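# Reseat two misplaced gears level on furnace tray lugs

## Task

Fix the two gears that are wrongly placed so that each gear on the furnace tray rests flat on its lug with the narrow end facing up, then release them.

## Robot and tools

Robot: two 6-joint arms, left_arm and right_arm, each with a parallel two-finger gripper. Root link of left_arm is at (-0.011, +0.243, 0) m, yawed slightly (quat_wxyz +0.999, 0, 0, +0.033); right_arm at (-0.004, -0.251, 0) m (quat_wxyz +0.998, 0, 0, -0.057).

Scene frame: origin on the table surface midway between the arms, +z up, +x out across the table, +y toward left_arm. The arm names do not refer to image sides. Fingers extend along the gripper's +z and close along its y axis. The reported hand point sits between the finger pads, roughly 1 cm short of the tips. Printed hand positions may be off, more so at long reach.

Tool execute_actions, argument actions: a list holding one action, one wait, or nothing.
- Empty list {"actions": []}: no motion, just returns the current state.
- Action {"rows": [[...]], "steps": n}: n from 1 to 15 control steps of 1/30 s (default 15). Up to 15 rows; row k is used on step k and the final row is reused for remaining steps.
- Wait {"steps": n}: no new command, n up to 300, counted from the previous result (thinking time is included).
- Optional pictures: true/false to include or skip camera images (default on).
A rejected call moves nothing.

Each row is a single list of 14 numbers, each in [-1, 1], covering both arms even if one is idle: left_arm waist, shoulder, elbow, wrist pitch, wrist yaw, wrist roll, gripper opening; then the same seven for right_arm. The six joint values are scaled offsets, not poses: they are added to that arm's joint angles from the most recent result that printed them (for later calls in the same reply, or before any such result in a scene, from the angles at the start of the action). They are not relative to the previous row. A value of 1.0 equals 1.264 rad waist, 1.32 shoulder, 1.276 elbow, 1.83 wrist pitch, 1.686 wrist yaw, 2.022 wrist roll. Joint ranges (rad): waist -2.880 to 2.880, shoulder 0.000 to 3.142, elbow 0.000 to 3.019, wrist pitch -1.693 to 1.571, wrist yaw -1.571 to 1.571, wrist roll -2.094 to 2.094. Asking more than 0.019 rad beyond a range end gets the call refused; true ends may differ by up to 0.019 rad, and overshooting requests are clipped, reported as "joint sent to its limit" (possibly about an earlier action). Silence about limits does not prove room remains.

The gripper value is absolute: +1 fully open, -1 closed. grip_measured reports finger opening on that same scale, with a fixed per-gripper bias up to about 1 mm. To hold a part, command about 0.03 below grip_measured (smaller gap = firmer). Pad force tops out near 50 to 62 N; very thin parts (under ~2 mm) get less grip.

Motion limits: each step, a joint target may lead its measured angle by at most 0.264 (waist), 0.32 (shoulder), 0.276 (elbow), 0.33 (wrist pitch), 0.186 (wrist yaw), 0.522 (wrist roll) rad, and targets are shrunk if they would move the hand over 70 mm from where it is. Large offsets therefore take several actions.

Sagging: all-zero offsets let an arm droop and actually pull it back to the reference angles. To hold position, the first call of a reply should send offsets that return to the intended angles, later calls zeros, increasing the correction if a joint stays short. Arms continue toward the last commanded target between calls until they settle or a step is HELD; after that only a new action resumes motion.

Result lines: left_arm: … | right_arm: … give position (m) and end_effector_quat_wxyz per gripper. Joint positions and Joint velocities list each arm's six joints (rad, rad/s) then pad gap (m; 0.094 fully open). "joint command not followed" means a clearance check altered or blocked joint targets on some steps (other row parts still applied). HELD flags steps where your row was partly or wholly not sent. MOTOR HOT appears from 85 °C; at 100 °C an OVER-TEMPERATURE FAULT drops that arm and its gripper until cooled, so avoid holding loads longer than needed.

zoom_image: camera (cam_high, cam_low, cam_left_wrist, cam_right_wrist) and region [x0, y0, x1, y1] in pixels, top-left origin, at most 504 by 504; gives a closer look at the latest image. All cameras are 504x504; calibrations (pinhole with radial distortion, world-to-camera transforms) are given, wrist cameras following their arm's joints, with small errors.

read_manual: optional section "licences"; returns licence text only, no motion.

finished_scene: pass scene, the number of the current scene; ends it irreversibly and reports success. The gears must stay seated afterwards.

Cautions: occasional tugs on held parts or pushes on loose ones may occur. Never knock or place objects off the table. Avoid drops, slips, slamming, hard pushes and arm-to-arm contact. Open the gripper after seating each gear.

Each tool is called as a command line: name --argument value for each argument, lists and objects as JSON in quotes; but a table of rows of numbers goes row by row, as --pt "numbers of a row", without its own name.

## Session

execute_actions --actions '[]'

Scene clock: 0.00 s of 6880.00 s.
left_arm: end_effector_position=(+0.5430, -0.1383, +0.1716) grip_measured=+1.000 end_effector_quat_wxyz=(-0.100, -0.416, +0.896, -0.121) | right_arm: end_effector_position=(+0.2993, -0.6377, +0.2480) grip_measured=+1.000 end_effector_quat_wxyz=(+0.030, +0.523, +0.852, -0.022)
Joint positions: left_arm=[-0.592  2.088  2.042 -1.438  0.303 -1.409  0.094] | right_arm=[-0.785  1.577  1.536 -1.458  0.02   0.201  0.094]
Joint velocities: left_arm=[ 0.005  0.005 -0.017 -0.002  0.022  0.022  0.   ] | right_arm=[-0.005 -0.005 -0.002 -0.017 -0.066 -0.007  0.   ]
camera_calibration (this result's frames):
cam_left_wrist: T_world_to_cam=[[0.763797, -0.629173, 0.144064, -0.526978], [-0.480661, -0.405474, 0.777532, 0.07453], [-0.430788, -0.663123, -0.612119, 0.37199], [0, 0, 0, 1]] pos_world=[0.598577, -0.0546656, 0.245671]
cam_right_wrist: T_world_to_cam=[[-0.892121, -0.451409, 0.0187237, -0.0278579], [-0.378985, 0.770263, 0.512899, 0.480909], [-0.245949, 0.450472, -0.858245, 0.695601], [0, 0, 0, 1]] pos_world=[0.328487, -0.69635, 0.35086]

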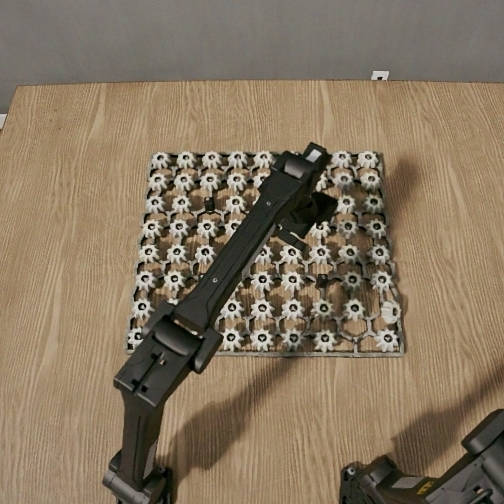

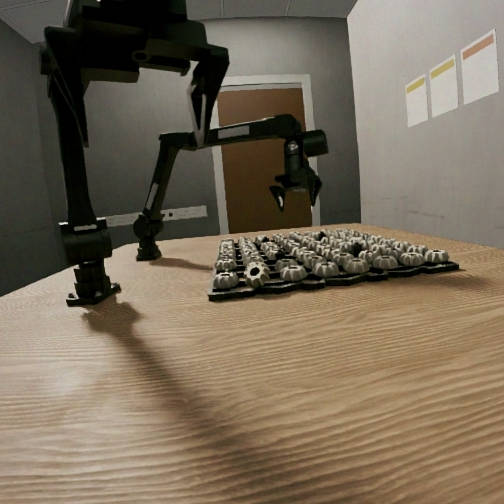

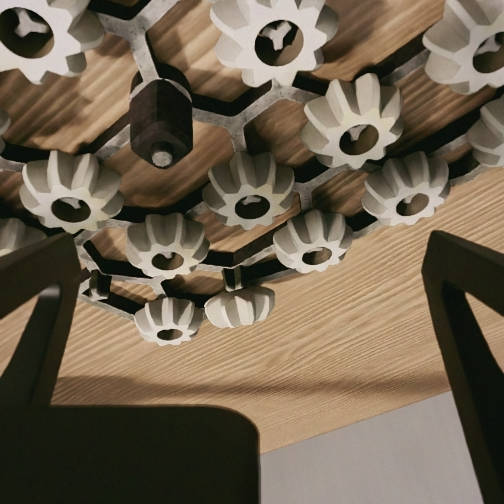

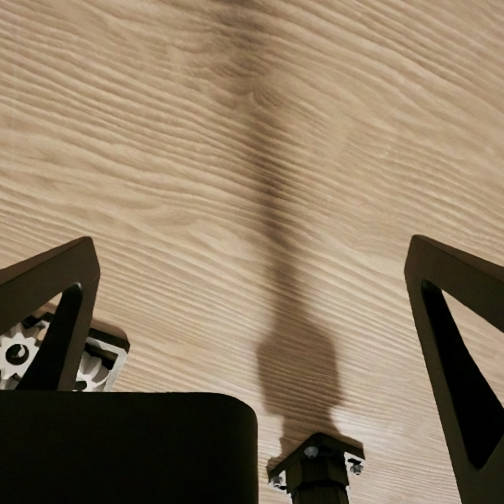

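execute_actions --actions '[{"rows":[[1,-0.4,-0.5,0,-0.18,0.4,1,0,0,0,0,0,0,1]],"steps":15}]' --pictures false

execute_actions --actions '[{"steps":60}]'

zoom_image --camera "cam_high" --region '[110,140,420,370]'

zoom_image --camera "cam_low" --region '[190,220,470,310]'

Scene clock: 6.37 s of 6880.00 s.
left_arm: end_effector_position=(+0.4898, +0.1483, +0.1617) grip_measured=+1.000 end_effector_quat_wxyz=(-0.042, -0.379, +0.924, +0.011) | right_arm: end_effector_position=(+0.2993, -0.6377, +0.2480) grip_measured=+1.000 end_effector_quat_wxyz=(+0.030, +0.523, +0.852, -0.022)
Joint positions: left_arm=[-0.243  1.753  1.531 -1.432  0.027 -0.954  0.094] | right_arm=[-0.785  1.577  1.536 -1.458  0.02   0.201  0.094]
Joint velocities: left_arm=[ 1.158 -0.728 -0.779  0.007 -0.139  0.857  0.   ] | right_arm=[-0.015 -0.015 -0.007  0.002 -0.007 -0.066  0.   ]
Steps of this call (steps 1 to 90: nothing new was sent; then 2.87 s passed at rest; steps 91 to 105: all 15 steps of this action). Readings (joint positions):
91: left_arm=[-0.588 2.082 2.030 -1.435 0.281 -1.386] | right_arm=[-0.785 1.577 1.536 -1.458 0.020 0.201]
92: left_arm=[-0.584 2.065 1.998 -1.432 0.253 -1.356] | right_arm=[-0.785 1.577 1.536 -1.458 0.020 0.201]
94: left_arm=[-0.560 2.026 1.926 -1.432 0.197 -1.298] | right_arm=[-0.785 1.577 1.536 -1.458 0.020 0.201]
98: left_arm=[-0.475 1.938 1.782 -1.432 0.098 -1.176] | right_arm=[-0.785 1.577 1.536 -1.458 0.020 0.201]
105: the state above

Scene clock: 8.37 s of 6880.00 s.
left_arm: end_effector_position=(+0.3304, +0.5495, +0.1945) grip_measured=+1.000 end_effector_quat_wxyz=(-0.021, -0.623, +0.782, -0.000) | right_arm: end_effector_position=(+0.2993, -0.6377, +0.2480) grip_measured=+1.000 end_effector_quat_wxyz=(+0.030, +0.523, +0.852, -0.022)
Joint positions: left_arm=[ 0.665  1.58   1.4   -1.432 -0.002 -0.613  0.094] | right_arm=[-0.785  1.577  1.536 -1.458  0.02   0.201  0.094]
Joint velocities: left_arm=[-0.005 -0.015 -0.017 -0.022  0.007  0.066  0.   ] | right_arm=[-0.024 -0.015 -0.007  0.007 -0.051  0.007  0.   ]
Steps of this call (steps 1 to 45: the robot went on to your last target; steps 46 to 60: nothing new was sent). Readings (joint positions):
1: left_arm=[-0.203 1.730 1.506 -1.432 0.022 -0.925] | right_arm=[-0.785 1.577 1.536 -1.458 0.020 0.201]
2: left_arm=[-0.160 1.708 1.484 -1.432 0.019 -0.898] | right_arm=[-0.785 1.577 1.536 -1.458 0.020 0.201]
4: left_arm=[-0.070 1.672 1.453 -1.432 0.014 -0.847] | right_arm=[-0.785 1.577 1.536 -1.458 0.020 0.201]
8: left_arm=[0.128 1.626 1.424 -1.432 0.009 -0.768] | right_arm=[-0.785 1.577 1.536 -1.458 0.020 0.201]
60: the state above
All arms were judged still, so your last target was given up. Only a new action makes them travel on or press farther. Fingers that are still opening or closing keep moving.
camera_calibration (this result's frames):
cam_left_wrist: T_world_to_cam=[[0.97227, -0.233209, -0.0174525, -0.190219], [-0.175127, -0.775512, 0.606557, 0.369063], [-0.154989, -0.586681, -0.794848, 0.652916], [0, 0, 0, 1]] pos_world=[0.350772, 0.624905, 0.291792]
cam_right_wrist: T_world_to_cam=[[-0.892121, -0.451409, 0.0187237, -0.0278579], [-0.378985, 0.770263, 0.512899, 0.480909], [-0.245949, 0.450472, -0.858245, 0.695601], [0, 0, 0, 1]] pos_world=[0.328487, -0.69635, 0.35086]

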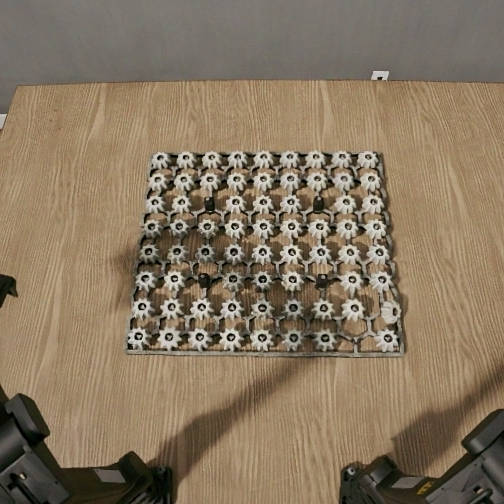

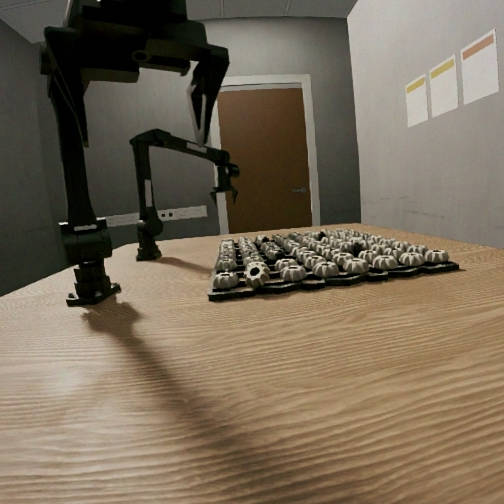

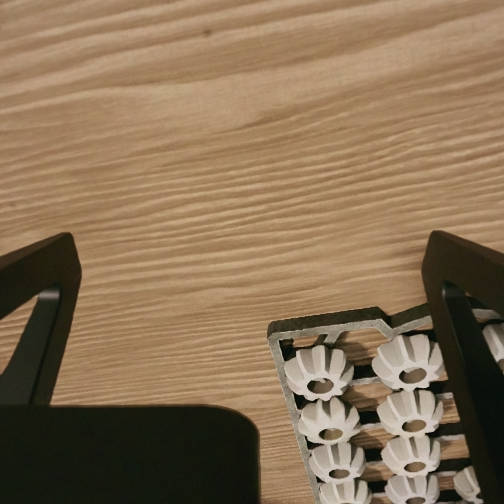

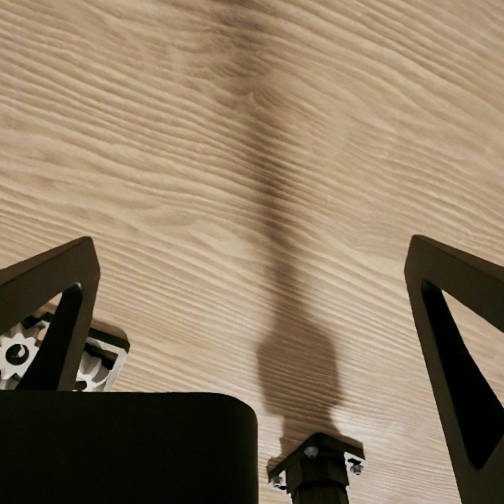

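Region (110, 140, 420, 370) of cam_high's 504x504 image, scaled by 1.626, with more detail than that image has; it fills the top 374 rows of this view, and the rest is white.

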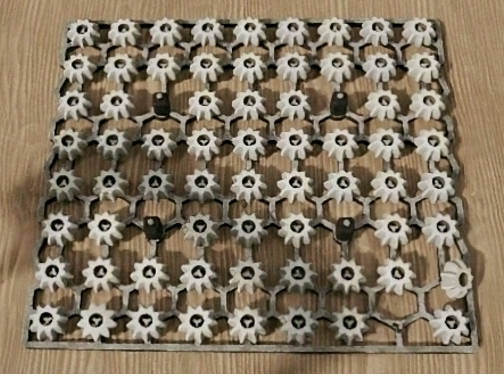

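Region (190, 220, 470, 310) of cam_low's 504x504 image, scaled by 1.800, with more detail than that image has; it fills the top 162 rows of this view, and the rest is white.

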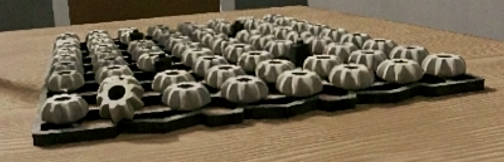

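execute_actions --actions '[{"rows":[[0,0,0,0,0,0,1,0.605,-0.176,-0.38,0.11,0,-0.163,1]],"steps":15}]' --pictures false

execute_actions --actions '[{"steps":45}]'

Scene clock: 25.53 s of 6880.00 s.
left_arm: end_effector_position=(+0.3304, +0.5495, +0.1945) grip_measured=+1.000 end_effector_quat_wxyz=(-0.021, -0.623, +0.782, -0.000) | right_arm: end_effector_position=(+0.3647, -0.3423, +0.1662) grip_measured=+1.000 end_effector_quat_wxyz=(+0.008, +0.085, +0.996, -0.013)
Joint positions: left_arm=[ 0.665  1.58   1.4   -1.432 -0.002 -0.613  0.094] | right_arm=[-0.119  1.354  1.081 -1.277  0.023 -0.061  0.094]
Joint velocities: left_arm=[-0.005 -0.015 -0.017  0.017 -0.037 -0.066  0.   ] | right_arm=[ 1.841 -0.015 -0.281  0.178 -0.037 -0.388  0.   ]
Steps of this call (steps 1 to 90: nothing new was sent; then 13.67 s passed at rest; steps 91 to 105: all 15 steps of this action). Readings (joint positions):
91: left_arm=[0.665 1.580 1.400 -1.432 -0.002 -0.613] | right_arm=[-0.777 1.568 1.519 -1.437 0.024 0.179]
92: left_arm=[0.665 1.580 1.400 -1.432 -0.002 -0.613] | right_arm=[-0.763 1.545 1.479 -1.398 0.027 0.152]
94: left_arm=[0.665 1.580 1.400 -1.432 -0.002 -0.613] | right_arm=[-0.703 1.489 1.386 -1.356 0.027 0.105]
98: left_arm=[0.665 1.580 1.400 -1.432 -0.002 -0.613] | right_arm=[-0.525 1.391 1.221 -1.314 0.026 0.033]
105: the state above

Scene clock: 27.03 s of 6880.00 s.
left_arm: end_effector_position=(+0.3304, +0.5495, +0.1945) grip_measured=+1.000 end_effector_quat_wxyz=(-0.021, -0.623, +0.782, -0.000) | right_arm: end_effector_position=(+0.3675, -0.3047, +0.1609) grip_measured=+1.000 end_effector_quat_wxyz=(+0.006, +0.008, +1.000, -0.010)
Joint positions: left_arm=[ 0.665  1.58   1.4   -1.432 -0.002 -0.613  0.094] | right_arm=[-0.021  1.35   1.063 -1.269  0.019 -0.119  0.094]
Joint velocities: left_arm=[ 0.005 -0.005 -0.002  0.002  0.051  0.022  0.   ] | right_arm=[ 0.005  0.005 -0.002  0.022  0.095 -0.007  0.   ]
Steps of this call (steps 1 to 30: the robot went on to your last target; steps 31 to 45: nothing new was sent). Readings (joint positions):
1: left_arm=[0.665 1.580 1.400 -1.432 -0.002 -0.613] | right_arm=[-0.062 1.354 1.074 -1.273 0.020 -0.074]
2: left_arm=[0.665 1.580 1.400 -1.432 -0.002 -0.613] | right_arm=[-0.017 1.354 1.068 -1.270 0.017 -0.084]
4: left_arm=[0.665 1.580 1.400 -1.432 -0.002 -0.613] | right_arm=[0.026 1.354 1.063 -1.269 0.014 -0.099]
8: left_arm=[0.665 1.580 1.400 -1.432 -0.002 -0.613] | right_arm=[0.001 1.353 1.063 -1.269 0.017 -0.111]
45: the state above
All arms were judged still, so your last target was given up. Only a new action makes them travel on or press farther. Fingers that are still opening or closing keep moving.
camera_calibration (this result's frames):
cam_left_wrist: T_world_to_cam=[[0.97227, -0.233209, -0.0174525, -0.190219], [-0.175127, -0.775512, 0.606557, 0.369063], [-0.154989, -0.586681, -0.794848, 0.652916], [0, 0, 0, 1]] pos_world=[0.350772, 0.624905, 0.291792]
cam_right_wrist: T_world_to_cam=[[-0.0170635, -0.999275, 0.0340265, -0.306084], [-0.823943, 0.033332, 0.565692, 0.225411], [-0.566416, -0.0183832, -0.823915, 0.457004], [0, 0, 0, 1]] pos_world=[0.439357, -0.304974, 0.259434]

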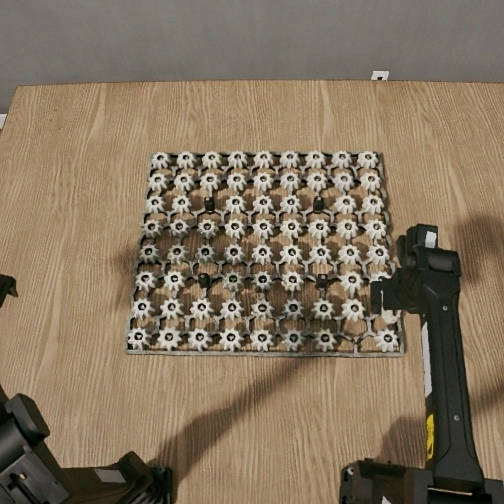

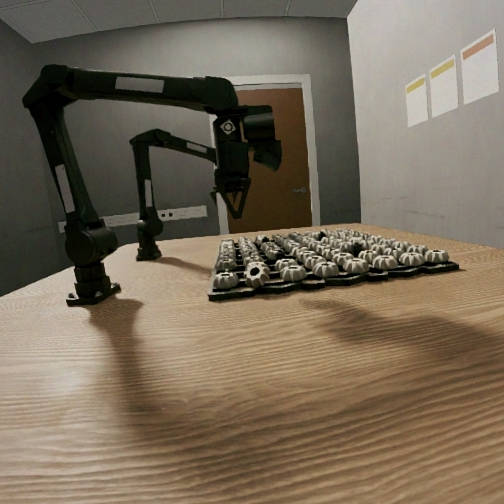

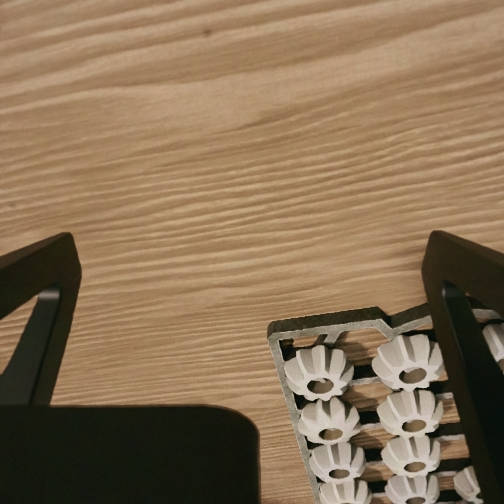

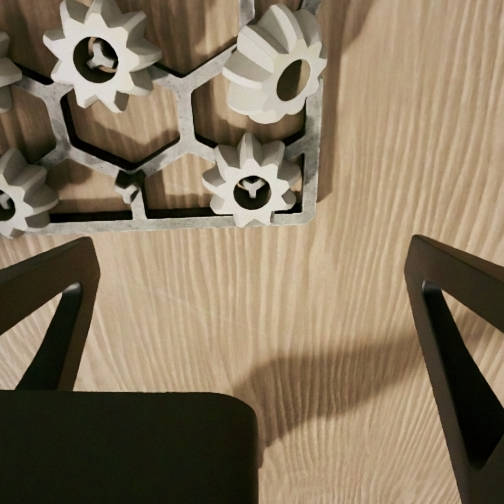

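execute_actions --actions '[{"rows":[[0,0,0,0,0,0,1,-0.118,0.208,0.074,0.102,-0.01,-0.085,-1]],"steps":15}]' --pictures false

execute_actions --actions '[{"steps":25}]'

Scene clock: 40.47 s of 6880.00 s.
left_arm: end_effector_position=(+0.3304, +0.5495, +0.1945) grip_measured=+1.000 end_effector_quat_wxyz=(-0.021, -0.623, +0.782, -0.000) | right_arm: end_effector_position=(+0.4146, -0.3784, +0.0637) grip_measured=-0.996 end_effector_quat_wxyz=(-0.025, +0.011, +1.000, +0.005)
Joint positions: left_arm=[ 0.665  1.58   1.4   -1.432 -0.002 -0.613  0.094] | right_arm=[-0.18   1.652  1.122 -1.092  0.004 -0.271  0.   ]
Joint velocities: left_arm=[-0.015 -0.015  0.007  0.012  0.066 -0.066  0.   ] | right_arm=[ 0.054 -0.239 -0.007 -0.007  0.037 -0.095  0.001]
Steps of this call (steps 1 to 90: nothing new was sent; then 9.93 s passed at rest; steps 91 to 105: all 15 steps of this action). Readings (joint positions):
91: left_arm=[0.665 1.580 1.400 -1.432 -0.002 -0.613] | right_arm=[-0.027 1.358 1.063 -1.257 0.014 -0.132]
92: left_arm=[0.665 1.580 1.400 -1.432 -0.002 -0.613] | right_arm=[-0.039 1.375 1.069 -1.231 0.008 -0.149]
94: left_arm=[0.665 1.580 1.400 -1.432 -0.002 -0.613] | right_arm=[-0.080 1.441 1.088 -1.178 0.005 -0.180]
98: left_arm=[0.665 1.580 1.400 -1.432 -0.002 -0.613] | right_arm=[-0.164 1.603 1.122 -1.099 0.004 -0.236]
105: the state above

Scene clock: 41.30 s of 6880.00 s.
left_arm: end_effector_position=(+0.3304, +0.5495, +0.1945) grip_measured=+1.000 end_effector_quat_wxyz=(-0.021, -0.623, +0.782, -0.000) | right_arm: end_effector_position=(+0.4172, -0.3774, +0.0786) grip_measured=-0.996 end_effector_quat_wxyz=(-0.008, +0.005, +1.000, +0.000)
Joint positions: left_arm=[ 0.665  1.58   1.4   -1.432 -0.002 -0.613  0.094] | right_arm=[-0.177  1.616  1.122 -1.092  0.004 -0.281  0.   ]
Joint velocities: left_arm=[-0.015 -0.015 -0.002 -0.017 -0.007 -0.022  0.   ] | right_arm=[-0.005 -0.005  0.002 -0.012 -0.007 -0.066 -0.   ]
Steps of this call (steps 1 to 25: the robot went on to your last target). Readings (joint positions):
1: left_arm=[0.665 1.580 1.400 -1.432 -0.002 -0.613] | right_arm=[-0.179 1.645 1.122 -1.092 0.004 -0.273]
2: left_arm=[0.665 1.580 1.400 -1.432 -0.002 -0.613] | right_arm=[-0.178 1.637 1.122 -1.092 0.004 -0.275]
4: left_arm=[0.665 1.580 1.400 -1.432 -0.002 -0.613] | right_arm=[-0.177 1.624 1.122 -1.092 0.004 -0.277]
8: left_arm=[0.665 1.580 1.400 -1.432 -0.002 -0.613] | right_arm=[-0.177 1.616 1.122 -1.092 0.004 -0.279]
25: the state above
camera_calibration (this result's frames):
cam_left_wrist: T_world_to_cam=[[0.97227, -0.233209, -0.0174525, -0.190219], [-0.175127, -0.775512, 0.606557, 0.369063], [-0.154989, -0.586681, -0.794848, 0.652916], [0, 0, 0, 1]] pos_world=[0.350772, 0.624905, 0.291792]
cam_right_wrist: T_world_to_cam=[[-0.00954958, -0.999867, 0.0132317, -0.376803], [-0.808319, 0.0155085, 0.588541, 0.30022], [-0.588668, -0.00507508, -0.808359, 0.4291], [0, 0, 0, 1]] pos_world=[0.491673, -0.379231, 0.175161]

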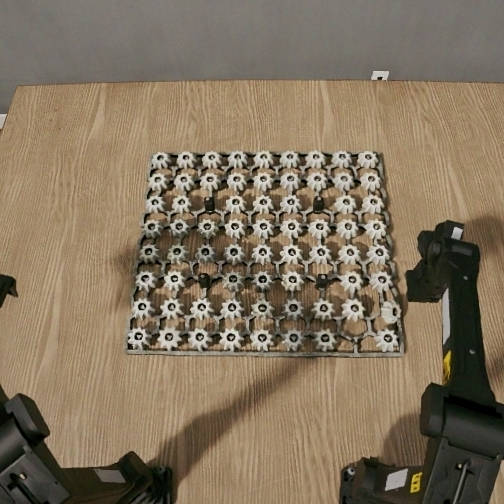

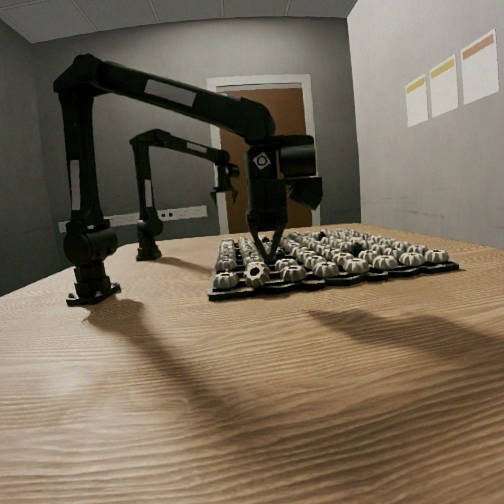

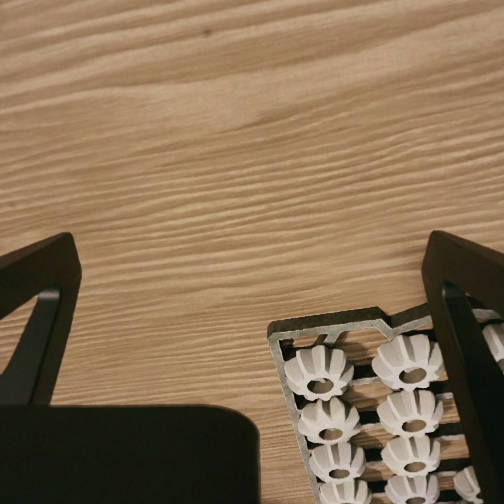

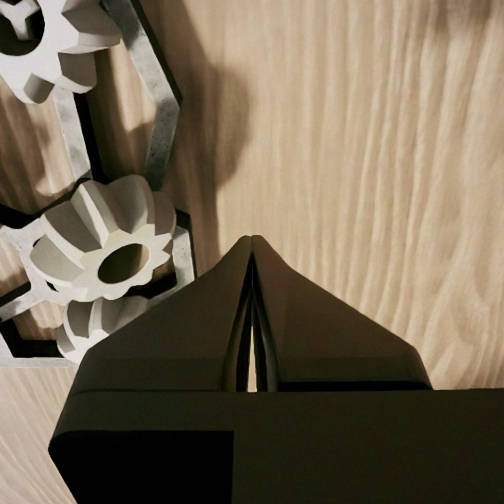

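execute_actions --actions '[{"rows":[[0,0,0,0,0,0,1,-0.008,-0.02,-0.1,0.06,0,-0.01,-1],[0,0,0,0,0,0,1,-0.008,-0.02,-0.1,0.06,0,-0.01,-1],[0,0,0,0,0,0,1,-0.008,-0.02,-0.1,0.06,0,-0.01,-1],[0,0,0,0,0,0,1,-0.008,-0.02,-0.1,0.06,0,-0.01,-1],[0,0,0,0,0,0,1,-0.008,-0.003,-0.096,0.084,0,-0.01,-1]],"steps":15}]' --pictures false

execute_actions --actions '[{"steps":15}]'

Scene clock: 49.40 s of 6880.00 s.
left_arm: end_effector_position=(+0.3304, +0.5495, +0.1945) grip_measured=+1.000 end_effector_quat_wxyz=(-0.021, -0.623, +0.782, -0.000) | right_arm: end_effector_position=(+0.3978, -0.3725, +0.0438) grip_measured=-0.996 end_effector_quat_wxyz=(+0.006, +0.001, +1.000, -0.004)
Joint positions: left_arm=[ 0.665  1.58   1.4   -1.432 -0.002 -0.613  0.094] | right_arm=[-0.178  1.602  0.997 -0.951  0.004 -0.291  0.   ]
Joint velocities: left_arm=[-0.015 -0.005 -0.002 -0.007  0.11  -0.007  0.   ] | right_arm=[-0.015  0.005  0.012 -0.012  0.022 -0.022 -0.   ]
Steps of this call (steps 1 to 15: the robot went on to your last target; steps 16 to 90: nothing new was sent; then 4.60 s passed at rest; steps 91 to 105: all 15 steps of this action). Readings (joint positions):
91: left_arm=[0.665 1.580 1.400 -1.432 -0.002 -0.613] | right_arm=[-0.177 1.613 1.108 -1.070 0.004 -0.282]
92: left_arm=[0.665 1.580 1.400 -1.432 -0.002 -0.613] | right_arm=[-0.177 1.602 1.082 -1.033 0.004 -0.284]
94: left_arm=[0.665 1.580 1.400 -1.432 -0.002 -0.613] | right_arm=[-0.178 1.587 1.028 -1.007 0.004 -0.286]
98: left_arm=[0.665 1.580 1.400 -1.432 -0.002 -0.613] | right_arm=[-0.178 1.598 0.997 -0.967 0.004 -0.289]
105: the state above

Scene clock: 49.90 s of 6880.00 s.
left_arm: end_effector_position=(+0.3304, +0.5495, +0.1945) grip_measured=+1.000 end_effector_quat_wxyz=(-0.021, -0.623, +0.782, -0.000) | right_arm: end_effector_position=(+0.3978, -0.3725, +0.0438) grip_measured=-0.996 end_effector_quat_wxyz=(+0.006, +0.000, +1.000, -0.004)
Joint positions: left_arm=[ 0.665  1.58   1.4   -1.432 -0.002 -0.613  0.094] | right_arm=[-0.178  1.602  0.997 -0.951  0.004 -0.291  0.   ]
Joint velocities: left_arm=[-0.005  0.005  0.012  0.012 -0.022 -0.081  0.   ] | right_arm=[-0.005 -0.005  0.002  0.002 -0.051 -0.022  0.001]
Steps of this call (steps 1 to 15: the robot went on to your last target). Readings (joint positions):
1: left_arm=[0.665 1.580 1.400 -1.432 -0.002 -0.613] | right_arm=[-0.178 1.602 0.997 -0.951 0.004 -0.291]
2: left_arm=[0.665 1.580 1.400 -1.432 -0.002 -0.613] | right_arm=[-0.178 1.602 0.997 -0.951 0.004 -0.291]
4: left_arm=[0.665 1.580 1.400 -1.432 -0.002 -0.613] | right_arm=[-0.178 1.602 0.997 -0.951 0.004 -0.291]
8: left_arm=[0.665 1.580 1.400 -1.432 -0.002 -0.613] | right_arm=[-0.178 1.602 0.997 -0.951 0.004 -0.291]
15: the state above
All arms were judged still, so your last target was given up. Only a new action makes them travel on or press farther. Fingers that are still opening or closing keep moving.
camera_calibration (this result's frames):
cam_left_wrist: T_world_to_cam=[[0.97227, -0.233209, -0.0174525, -0.190219], [-0.175127, -0.775512, 0.606557, 0.369063], [-0.154989, -0.586681, -0.794848, 0.652916], [0, 0, 0, 1]] pos_world=[0.350772, 0.624905, 0.291792]
cam_right_wrist: T_world_to_cam=[[-0.00166101, -0.999763, 0.0216944, -0.375059], [-0.825067, 0.0136282, 0.56487, 0.312009], [-0.565032, -0.0169611, -0.824895, 0.376448], [0, 0, 0, 1]] pos_world=[0.46951, -0.372837, 0.142422]

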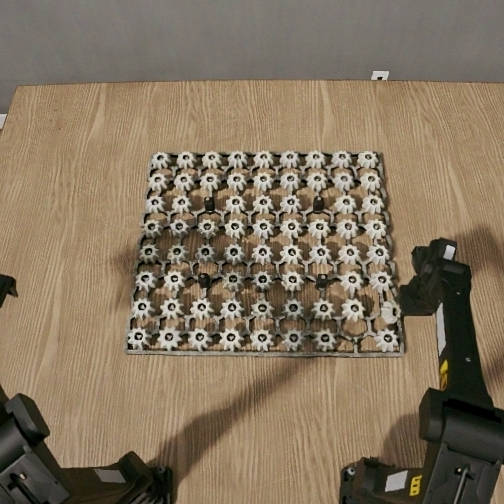

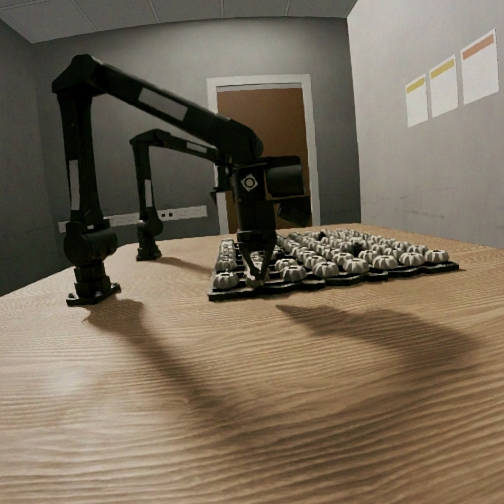

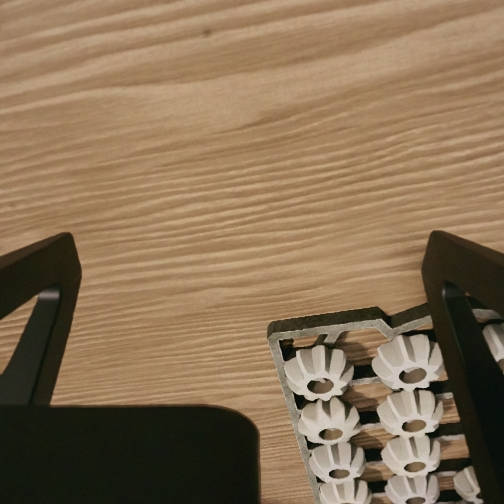

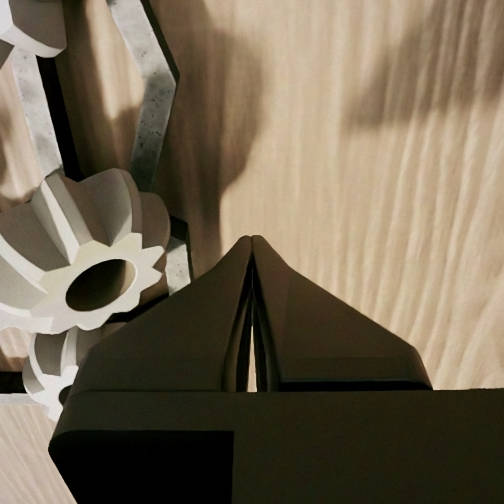

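execute_actions --actions '[{"rows":[[0,0,0,0,0,0,1,0,0.012,-0.025,0.011,0,0,-1]],"steps":15}]' --pictures false

execute_actions --actions '[{"rows":[[0,0,0,0,0,0,1,0.02,0,0,0,0,0,-1],[0,0,0,0,0,0,1,0.02,0,0,0,0,0,-1],[0,0,0,0,0,0,1,0.03,0,0,0,0,0,-1],[0,0,0,0,0,0,1,0.03,0,0,0,0,0,-1],[0,0,0,0,0,0,1,0.04,0,0,0,0,0,-1],[0,0,0,0,0,0,1,0.04,0,0,0,0,0,-1],[0,0,0,0,0,0,1,0.05,0,0,0,0,0,-1]],"steps":15}]'

Scene clock: 65.00 s of 6880.00 s.
left_arm: end_effector_position=(+0.3304, +0.5495, +0.1945) grip_measured=+1.000 end_effector_quat_wxyz=(-0.021, -0.623, +0.782, -0.000) | right_arm: end_effector_position=(+0.3897, -0.3700, +0.0367) grip_measured=-0.996 end_effector_quat_wxyz=(-0.001, +0.000, +1.000, -0.002)
Joint positions: left_arm=[ 0.665  1.58   1.4   -1.432 -0.002 -0.613  0.094] | right_arm=[-0.178  1.603  0.975 -0.943  0.004 -0.291  0.   ]
Joint velocities: left_arm=[ 0.005 -0.005 -0.002 -0.007  0.051  0.022  0.   ] | right_arm=[ 0.005 -0.005  0.002 -0.017  0.007  0.066 -0.   ]
Steps of this call (steps 1 to 90: nothing new was sent; then 11.60 s passed at rest; steps 91 to 105: all 15 steps of this action). Readings (joint positions):
91: left_arm=[0.665 1.580 1.400 -1.432 -0.002 -0.613] | right_arm=[-0.178 1.602 0.995 -0.949 0.004 -0.291]
92: left_arm=[0.665 1.580 1.400 -1.432 -0.002 -0.613] | right_arm=[-0.178 1.602 0.992 -0.946 0.004 -0.291]
94: left_arm=[0.665 1.580 1.400 -1.432 -0.002 -0.613] | right_arm=[-0.178 1.603 0.983 -0.943 0.004 -0.291]
98: left_arm=[0.665 1.580 1.400 -1.432 -0.002 -0.613] | right_arm=[-0.178 1.603 0.975 -0.943 0.004 -0.291]
105: the state above

Scene clock: 65.50 s of 6880.00 s.
left_arm: end_effector_position=(+0.3304, +0.5495, +0.1945) grip_measured=+1.000 end_effector_quat_wxyz=(-0.021, -0.623, +0.782, -0.000) | right_arm: end_effector_position=(+0.3958, -0.3478, +0.0369) grip_measured=-0.997 end_effector_quat_wxyz=(-0.001, -0.029, +1.000, -0.004)
Joint positions: left_arm=[ 0.665  1.58   1.4   -1.432 -0.002 -0.613  0.094] | right_arm=[-0.12   1.602  0.975 -0.943  0.009 -0.291  0.   ]
Joint velocities: left_arm=[-0.015 -0.024 -0.017  0.007 -0.022 -0.022  0.   ] | right_arm=[-0.005 -0.005 -0.007  0.002  0.007 -0.051 -0.001]
Steps of this call (steps 1 to 15: all 15 steps of this action). Readings (joint positions):
1: left_arm=[0.665 1.580 1.400 -1.432 -0.002 -0.613] | right_arm=[-0.177 1.603 0.975 -0.943 0.004 -0.291]
2: left_arm=[0.665 1.580 1.400 -1.432 -0.002 -0.613] | right_arm=[-0.175 1.603 0.975 -0.943 0.004 -0.291]
4: left_arm=[0.665 1.580 1.400 -1.432 -0.002 -0.613] | right_arm=[-0.165 1.603 0.975 -0.943 0.004 -0.291]
8: left_arm=[0.665 1.580 1.400 -1.432 -0.002 -0.613] | right_arm=[-0.133 1.603 0.975 -0.943 0.004 -0.291]
15: the state above
camera_calibration (this result's frames):
cam_left_wrist: T_world_to_cam=[[0.97227, -0.233209, -0.0174525, -0.190219], [-0.175127, -0.775512, 0.606557, 0.369063], [-0.154989, -0.586681, -0.794848, 0.652916], [0, 0, 0, 1]] pos_world=[0.350772, 0.624905, 0.291792]
cam_right_wrist: T_world_to_cam=[[0.0565759, -0.998157, 0.0219319, -0.372761], [-0.815812, -0.0335549, 0.577343, 0.293384], [-0.575543, -0.050556, -0.816207, 0.362177], [0, 0, 0, 1]] pos_world=[0.468884, -0.34392, 0.134404]

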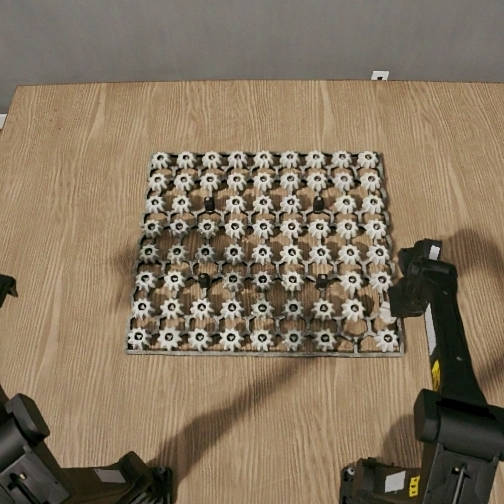

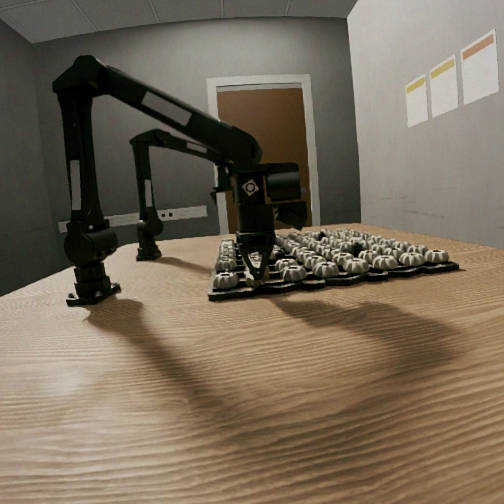

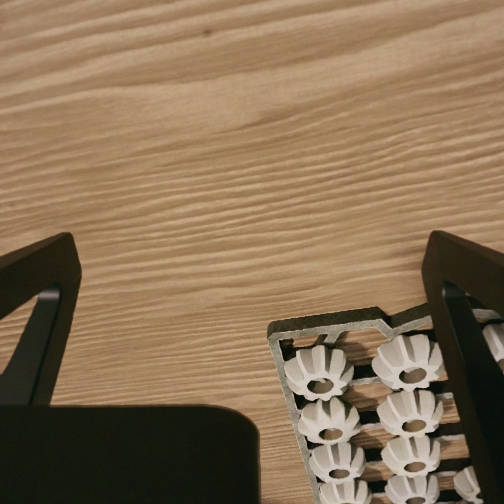

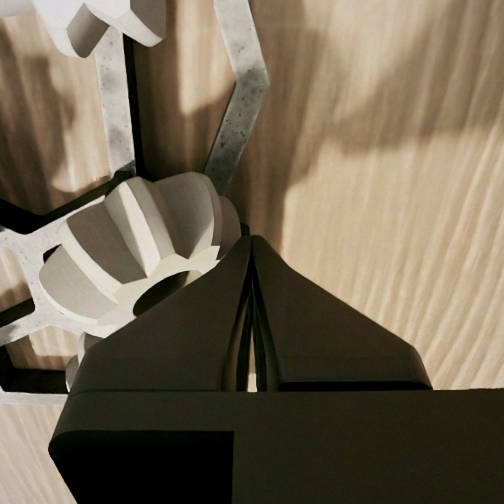

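execute_actions --actions '[{"rows":[[0,0,0,0,0,0,1,-0.03,0,0,0,0,0,-1],[0,0,0,0,0,0,1,-0.03,0,0,0,0,0,-1],[0,0,0,0,0,0,1,-0.03,0,0,0,0,0,-1],[0,0,0,0,0,0,1,-0.03,-0.08,0.04,-0.08,0,0,-1],[0,0,0,0,0,0,1,-0.03,-0.08,0.04,-0.08,0,0,-1],[0,0,0,0,0,0,1,-0.03,-0.08,0.04,-0.08,0,0,-1],[0,0,0,0,0,0,1,-0.03,-0.08,0.04,-0.08,0,0,-1],[0,0,0,0,0,0,1,0.043,-0.08,0.04,-0.08,-0.005,0.83,1]],"steps":15}]' --pictures false

execute_actions --actions '[{"steps":50}]'

Scene clock: 81.47 s of 6880.00 s.
left_arm: end_effector_position=(+0.3304, +0.5495, +0.1945) grip_measured=+1.000 end_effector_quat_wxyz=(-0.021, -0.623, +0.782, -0.000) | right_arm: end_effector_position=(+0.3843, -0.3171, +0.0912) grip_measured=+0.974 end_effector_quat_wxyz=(+0.006, +0.312, +0.950, +0.001)
Joint positions: left_arm=[ 0.665  1.58   1.4   -1.432 -0.002 -0.613  0.094] | right_arm=[-0.055  1.472  0.99  -1.077  0.001  0.466  0.093]
Joint velocities: left_arm=[-0.005 -0.005  0.017  0.002  0.066 -0.007  0.   ] | right_arm=[ 0.073  0.024  0.007 -0.037 -0.037  2.791  0.053]
Steps of this call (steps 1 to 15: the robot went on to your last target; steps 16 to 90: nothing new was sent; then 12.47 s passed at rest; steps 91 to 105: all 15 steps of this action). Readings (joint positions):
91: left_arm=[0.665 1.580 1.400 -1.432 -0.002 -0.613] | right_arm=[-0.122 1.602 0.975 -0.943 0.009 -0.291]
92: left_arm=[0.665 1.580 1.400 -1.432 -0.002 -0.613] | right_arm=[-0.127 1.602 0.975 -0.943 0.009 -0.291]
94: left_arm=[0.665 1.580 1.400 -1.432 -0.002 -0.613] | right_arm=[-0.140 1.597 0.977 -0.965 0.009 -0.291]
98: left_arm=[0.665 1.580 1.400 -1.432 -0.002 -0.613] | right_arm=[-0.152 1.525 0.978 -1.067 0.008 -0.217]
105: the state above

Scene clock: 83.13 s of 6880.00 s.
left_arm: end_effector_position=(+0.3304, +0.5495, +0.1945) grip_measured=+1.000 end_effector_quat_wxyz=(-0.021, -0.623, +0.782, -0.000) | right_arm: end_effector_position=(+0.3835, -0.3186, +0.0881) grip_measured=+1.000 end_effector_quat_wxyz=(+0.001, +0.700, +0.715, +0.000)
Joint positions: left_arm=[ 0.665  1.58   1.4   -1.432 -0.002 -0.613  0.094] | right_arm=[-0.059  1.481  0.99  -1.078  0.001  1.377  0.094]
Joint velocities: left_arm=[-0.005 -0.015 -0.007  0.002  0.051 -0.007  0.   ] | right_arm=[ 0.005 -0.015 -0.007  0.002 -0.022  0.051  0.   ]
Steps of this call (steps 1 to 45: the robot went on to your last target; steps 46 to 50: nothing new was sent). Readings (joint positions):
1: left_arm=[0.665 1.580 1.400 -1.432 -0.002 -0.613] | right_arm=[-0.054 1.474 0.990 -1.078 0.001 0.564]
2: left_arm=[0.665 1.580 1.400 -1.432 -0.002 -0.613] | right_arm=[-0.056 1.476 0.990 -1.078 0.001 0.661]
4: left_arm=[0.665 1.580 1.400 -1.432 -0.002 -0.613] | right_arm=[-0.058 1.479 0.990 -1.078 0.001 0.857]
8: left_arm=[0.665 1.580 1.400 -1.432 -0.002 -0.613] | right_arm=[-0.059 1.481 0.990 -1.078 0.001 1.162]
50: the state above
All arms were judged still, so your last target was given up. Only a new action makes them travel on or press farther. Fingers that are still opening or closing keep moving.
camera_calibration (this result's frames):
cam_left_wrist: T_world_to_cam=[[0.97227, -0.233209, -0.0174525, -0.190219], [-0.175127, -0.775512, 0.606557, 0.369063], [-0.154989, -0.586681, -0.794848, 0.652916], [0, 0, 0, 1]] pos_world=[0.350772, 0.624905, 0.291792]
cam_right_wrist: T_world_to_cam=[[-0.999731, -0.0205858, 0.010708, 0.373506], [-0.0106952, 0.818321, 0.574663, 0.217638], [-0.0205924, 0.574393, -0.81832, 0.38487], [0, 0, 0, 1]] pos_world=[0.383659, -0.391475, 0.185879]

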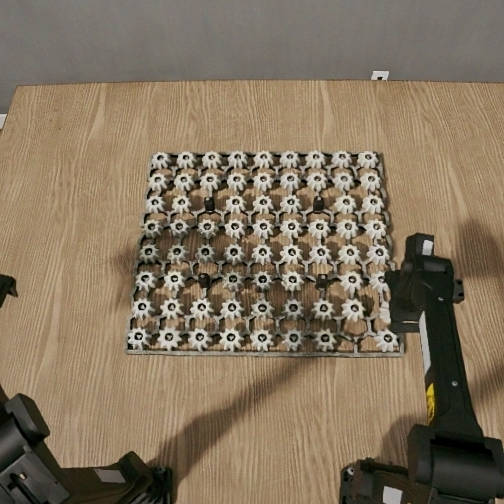

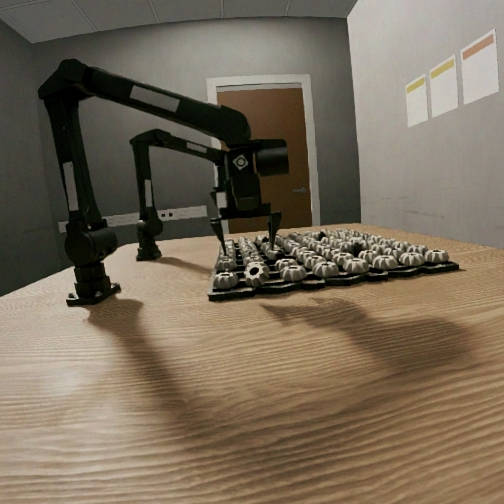

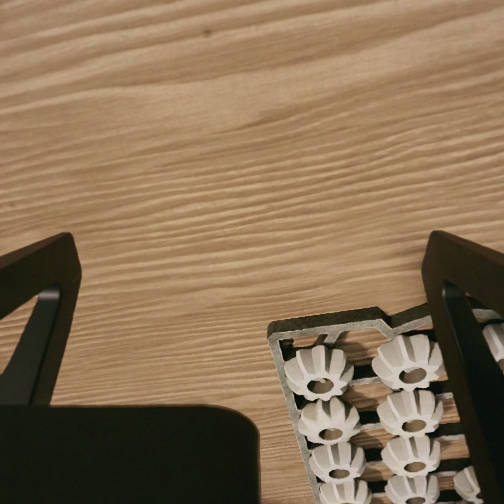

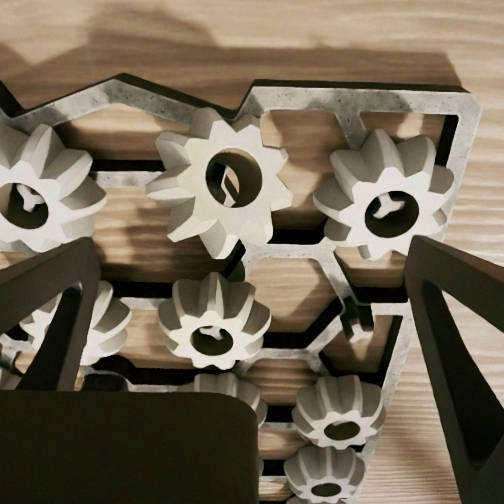

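execute_actions --actions '[{"rows":[[0,0,0,0,0,0,1,0.015,0.065,-0.02,0.06,0,0,0.5]],"steps":15}]'

Scene clock: 91.47 s of 6880.00 s.
left_arm: end_effector_position=(+0.3304, +0.5495, +0.1945) grip_measured=+1.000 end_effector_quat_wxyz=(-0.021, -0.623, +0.782, -0.000) | right_arm: end_effector_position=(+0.3941, -0.3151, +0.0488) grip_measured=+0.501 end_effector_quat_wxyz=(-0.002, +0.695, +0.719, -0.002)
Joint positions: left_arm=[ 0.665  1.58   1.4   -1.432 -0.002 -0.613  0.094] | right_arm=[-0.046  1.568  0.971 -0.98   0.001  1.377  0.071]
Joint velocities: left_arm=[ 0.005  0.005  0.007 -0.002  0.007 -0.037  0.   ] | right_arm=[-0.024 -0.015 -0.007  0.007 -0.022  0.007 -0.001]
Steps of this call (steps 1 to 90: nothing new was sent; then 4.83 s passed at rest; steps 91 to 105: all 15 steps of this action). Readings (joint positions):
91: left_arm=[0.665 1.580 1.400 -1.432 -0.002 -0.613] | right_arm=[-0.058 1.484 0.988 -1.063 0.001 1.377]
92: left_arm=[0.665 1.580 1.400 -1.432 -0.002 -0.613] | right_arm=[-0.057 1.491 0.987 -1.034 0.001 1.377]
94: left_arm=[0.665 1.580 1.400 -1.432 -0.002 -0.613] | right_arm=[-0.052 1.520 0.986 -0.996 0.001 1.377]
98: left_arm=[0.665 1.580 1.400 -1.432 -0.002 -0.613] | right_arm=[-0.046 1.563 0.977 -0.981 0.001 1.377]
105: the state above
camera_calibration (this result's frames):
cam_left_wrist: T_world_to_cam=[[0.97227, -0.233209, -0.0174525, -0.190219], [-0.175127, -0.775512, 0.606557, 0.369063], [-0.154989, -0.586681, -0.794848, 0.652916], [0, 0, 0, 1]] pos_world=[0.350772, 0.624905, 0.291792]
cam_right_wrist: T_world_to_cam=[[-0.99925, -0.0335713, 0.0193181, 0.379933], [-0.0163239, 0.817312, 0.575964, 0.239329], [-0.0351247, 0.575217, -0.817247, 0.356907], [0, 0, 0, 1]] pos_world=[0.39609, -0.388151, 0.146497]

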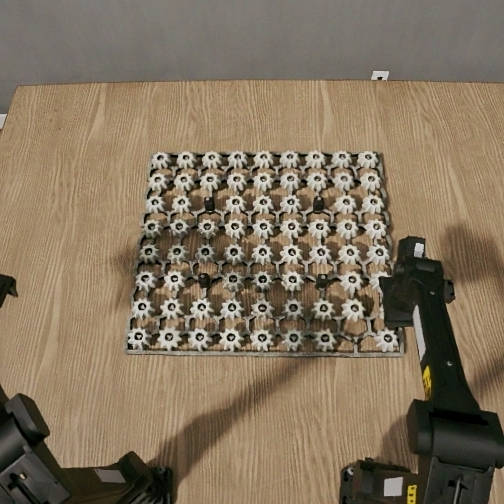

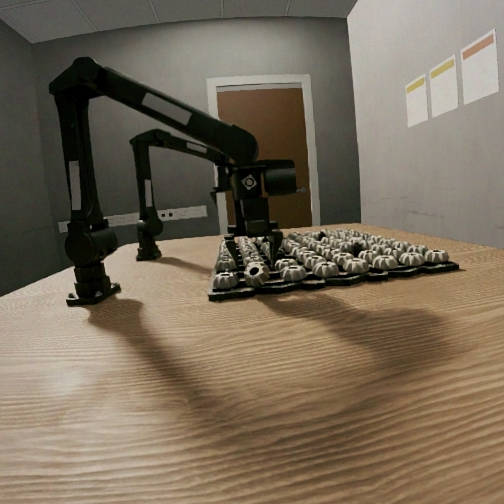

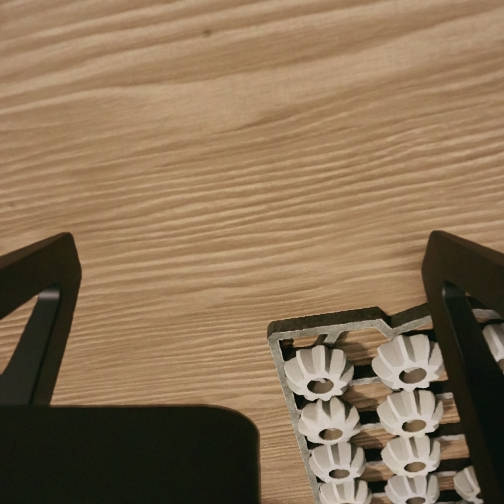

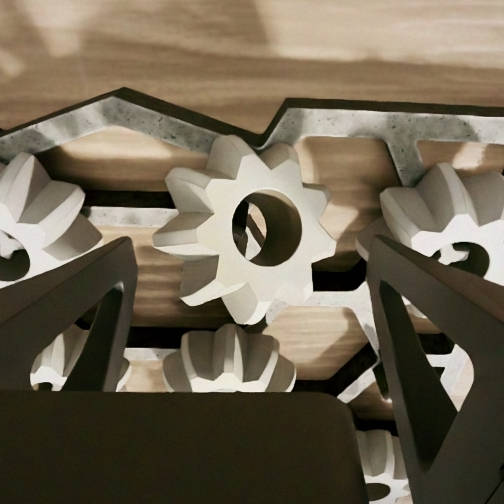

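execute_actions --actions '[{"rows":[[0,0,0,0,0,0,1,0,0.03,-0.015,0.03,0,0,0.45]],"steps":15}]' --pictures false

execute_actions --actions '[{"rows":[[0,0,0,0,0,0,1,0,0,0,0,0,0,0.1]],"steps":15}]'

Scene clock: 96.80 s of 6880.00 s.
left_arm: end_effector_position=(+0.3304, +0.5495, +0.1945) grip_measured=+1.000 end_effector_quat_wxyz=(-0.021, -0.623, +0.782, -0.000) | right_arm: end_effector_position=(+0.3983, -0.3158, +0.0363) grip_measured=+0.452 end_effector_quat_wxyz=(+0.001, +0.695, +0.719, +0.000)
Joint positions: left_arm=[ 0.665  1.58   1.4   -1.432 -0.002 -0.613  0.094] | right_arm=[-0.046  1.594  0.962 -0.938  0.001  1.377  0.068]
Joint velocities: left_arm=[-0.015 -0.005 -0.007 -0.002 -0.022 -0.022  0.   ] | right_arm=[-0.005 -0.005  0.002 -0.002 -0.125 -0.007  0.   ]
Steps of this call (steps 1 to 15: the robot went on to your last target; steps 16 to 90: nothing new was sent; then 1.83 s passed at rest; steps 91 to 105: all 15 steps of this action). Readings (joint positions):
91: left_arm=[0.665 1.580 1.400 -1.432 -0.002 -0.613] | right_arm=[-0.046 1.569 0.969 -0.973 0.001 1.377]
92: left_arm=[0.665 1.580 1.400 -1.432 -0.002 -0.613] | right_arm=[-0.046 1.571 0.968 -0.960 0.001 1.377]
94: left_arm=[0.665 1.580 1.400 -1.432 -0.002 -0.613] | right_arm=[-0.046 1.579 0.968 -0.944 0.001 1.377]
98: left_arm=[0.665 1.580 1.400 -1.432 -0.002 -0.613] | right_arm=[-0.046 1.592 0.965 -0.938 0.001 1.377]
105: the state above

Scene clock: 97.30 s of 6880.00 s.
left_arm: end_effector_position=(+0.3304, +0.5495, +0.1945) grip_measured=+1.000 end_effector_quat_wxyz=(-0.021, -0.623, +0.782, -0.000) | right_arm: end_effector_position=(+0.3978, -0.3157, +0.0361) grip_measured=+0.141 end_effector_quat_wxyz=(+0.000, +0.695, +0.719, -0.000)
Joint positions: left_arm=[ 0.665  1.58   1.4   -1.432 -0.002 -0.613  0.094] | right_arm=[-0.046  1.594  0.962 -0.939  0.     1.377  0.054]
Joint velocities: left_arm=[ 0.005 -0.005  0.022 -0.007 -0.022  0.066  0.   ] | right_arm=[ 0.005 -0.015 -0.002  0.002 -0.022 -0.022  0.001]
Steps of this call (steps 1 to 15: all 15 steps of this action). Readings (joint positions):
1: left_arm=[0.665 1.580 1.400 -1.432 -0.002 -0.613] | right_arm=[-0.046 1.594 0.962 -0.938 0.001 1.377]
2: left_arm=[0.665 1.580 1.400 -1.432 -0.002 -0.613] | right_arm=[-0.046 1.594 0.962 -0.939 -0.000 1.377]
4: left_arm=[0.665 1.580 1.400 -1.432 -0.002 -0.613] | right_arm=[-0.046 1.594 0.962 -0.939 -0.000 1.377]
8: left_arm=[0.665 1.580 1.400 -1.432 -0.002 -0.613] | right_arm=[-0.046 1.594 0.962 -0.939 0.000 1.377]
15: the state above
camera_calibration (this result's frames):
cam_left_wrist: T_world_to_cam=[[0.97227, -0.233209, -0.0174525, -0.190219], [-0.175127, -0.775512, 0.606557, 0.369063], [-0.154989, -0.586681, -0.794848, 0.652916], [0, 0, 0, 1]] pos_world=[0.350772, 0.624905, 0.291792]
cam_right_wrist: T_world_to_cam=[[-0.999349, -0.0335604, 0.0132554, 0.384047], [-0.0198269, 0.817653, 0.57537, 0.248648], [-0.030148, 0.574733, -0.817786, 0.344839], [0, 0, 0, 1]] pos_world=[0.399123, -0.38861, 0.133849]

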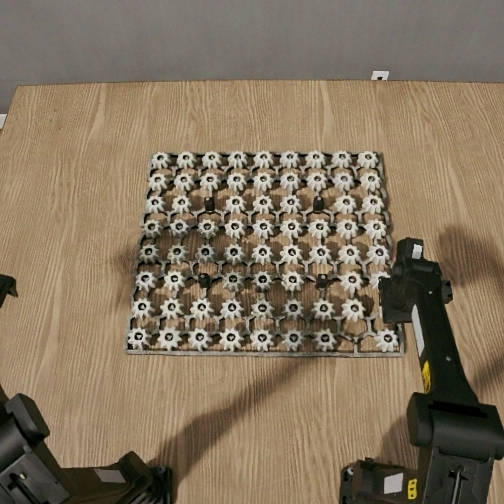

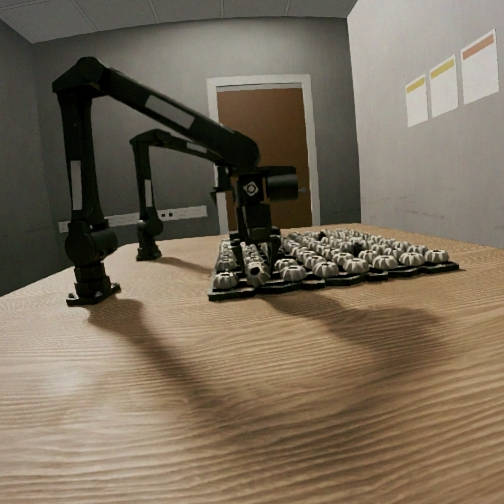

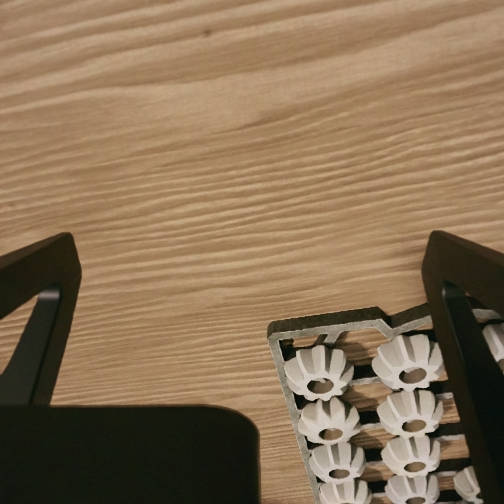

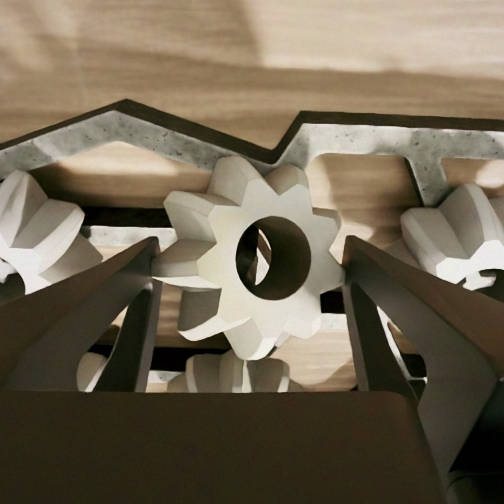

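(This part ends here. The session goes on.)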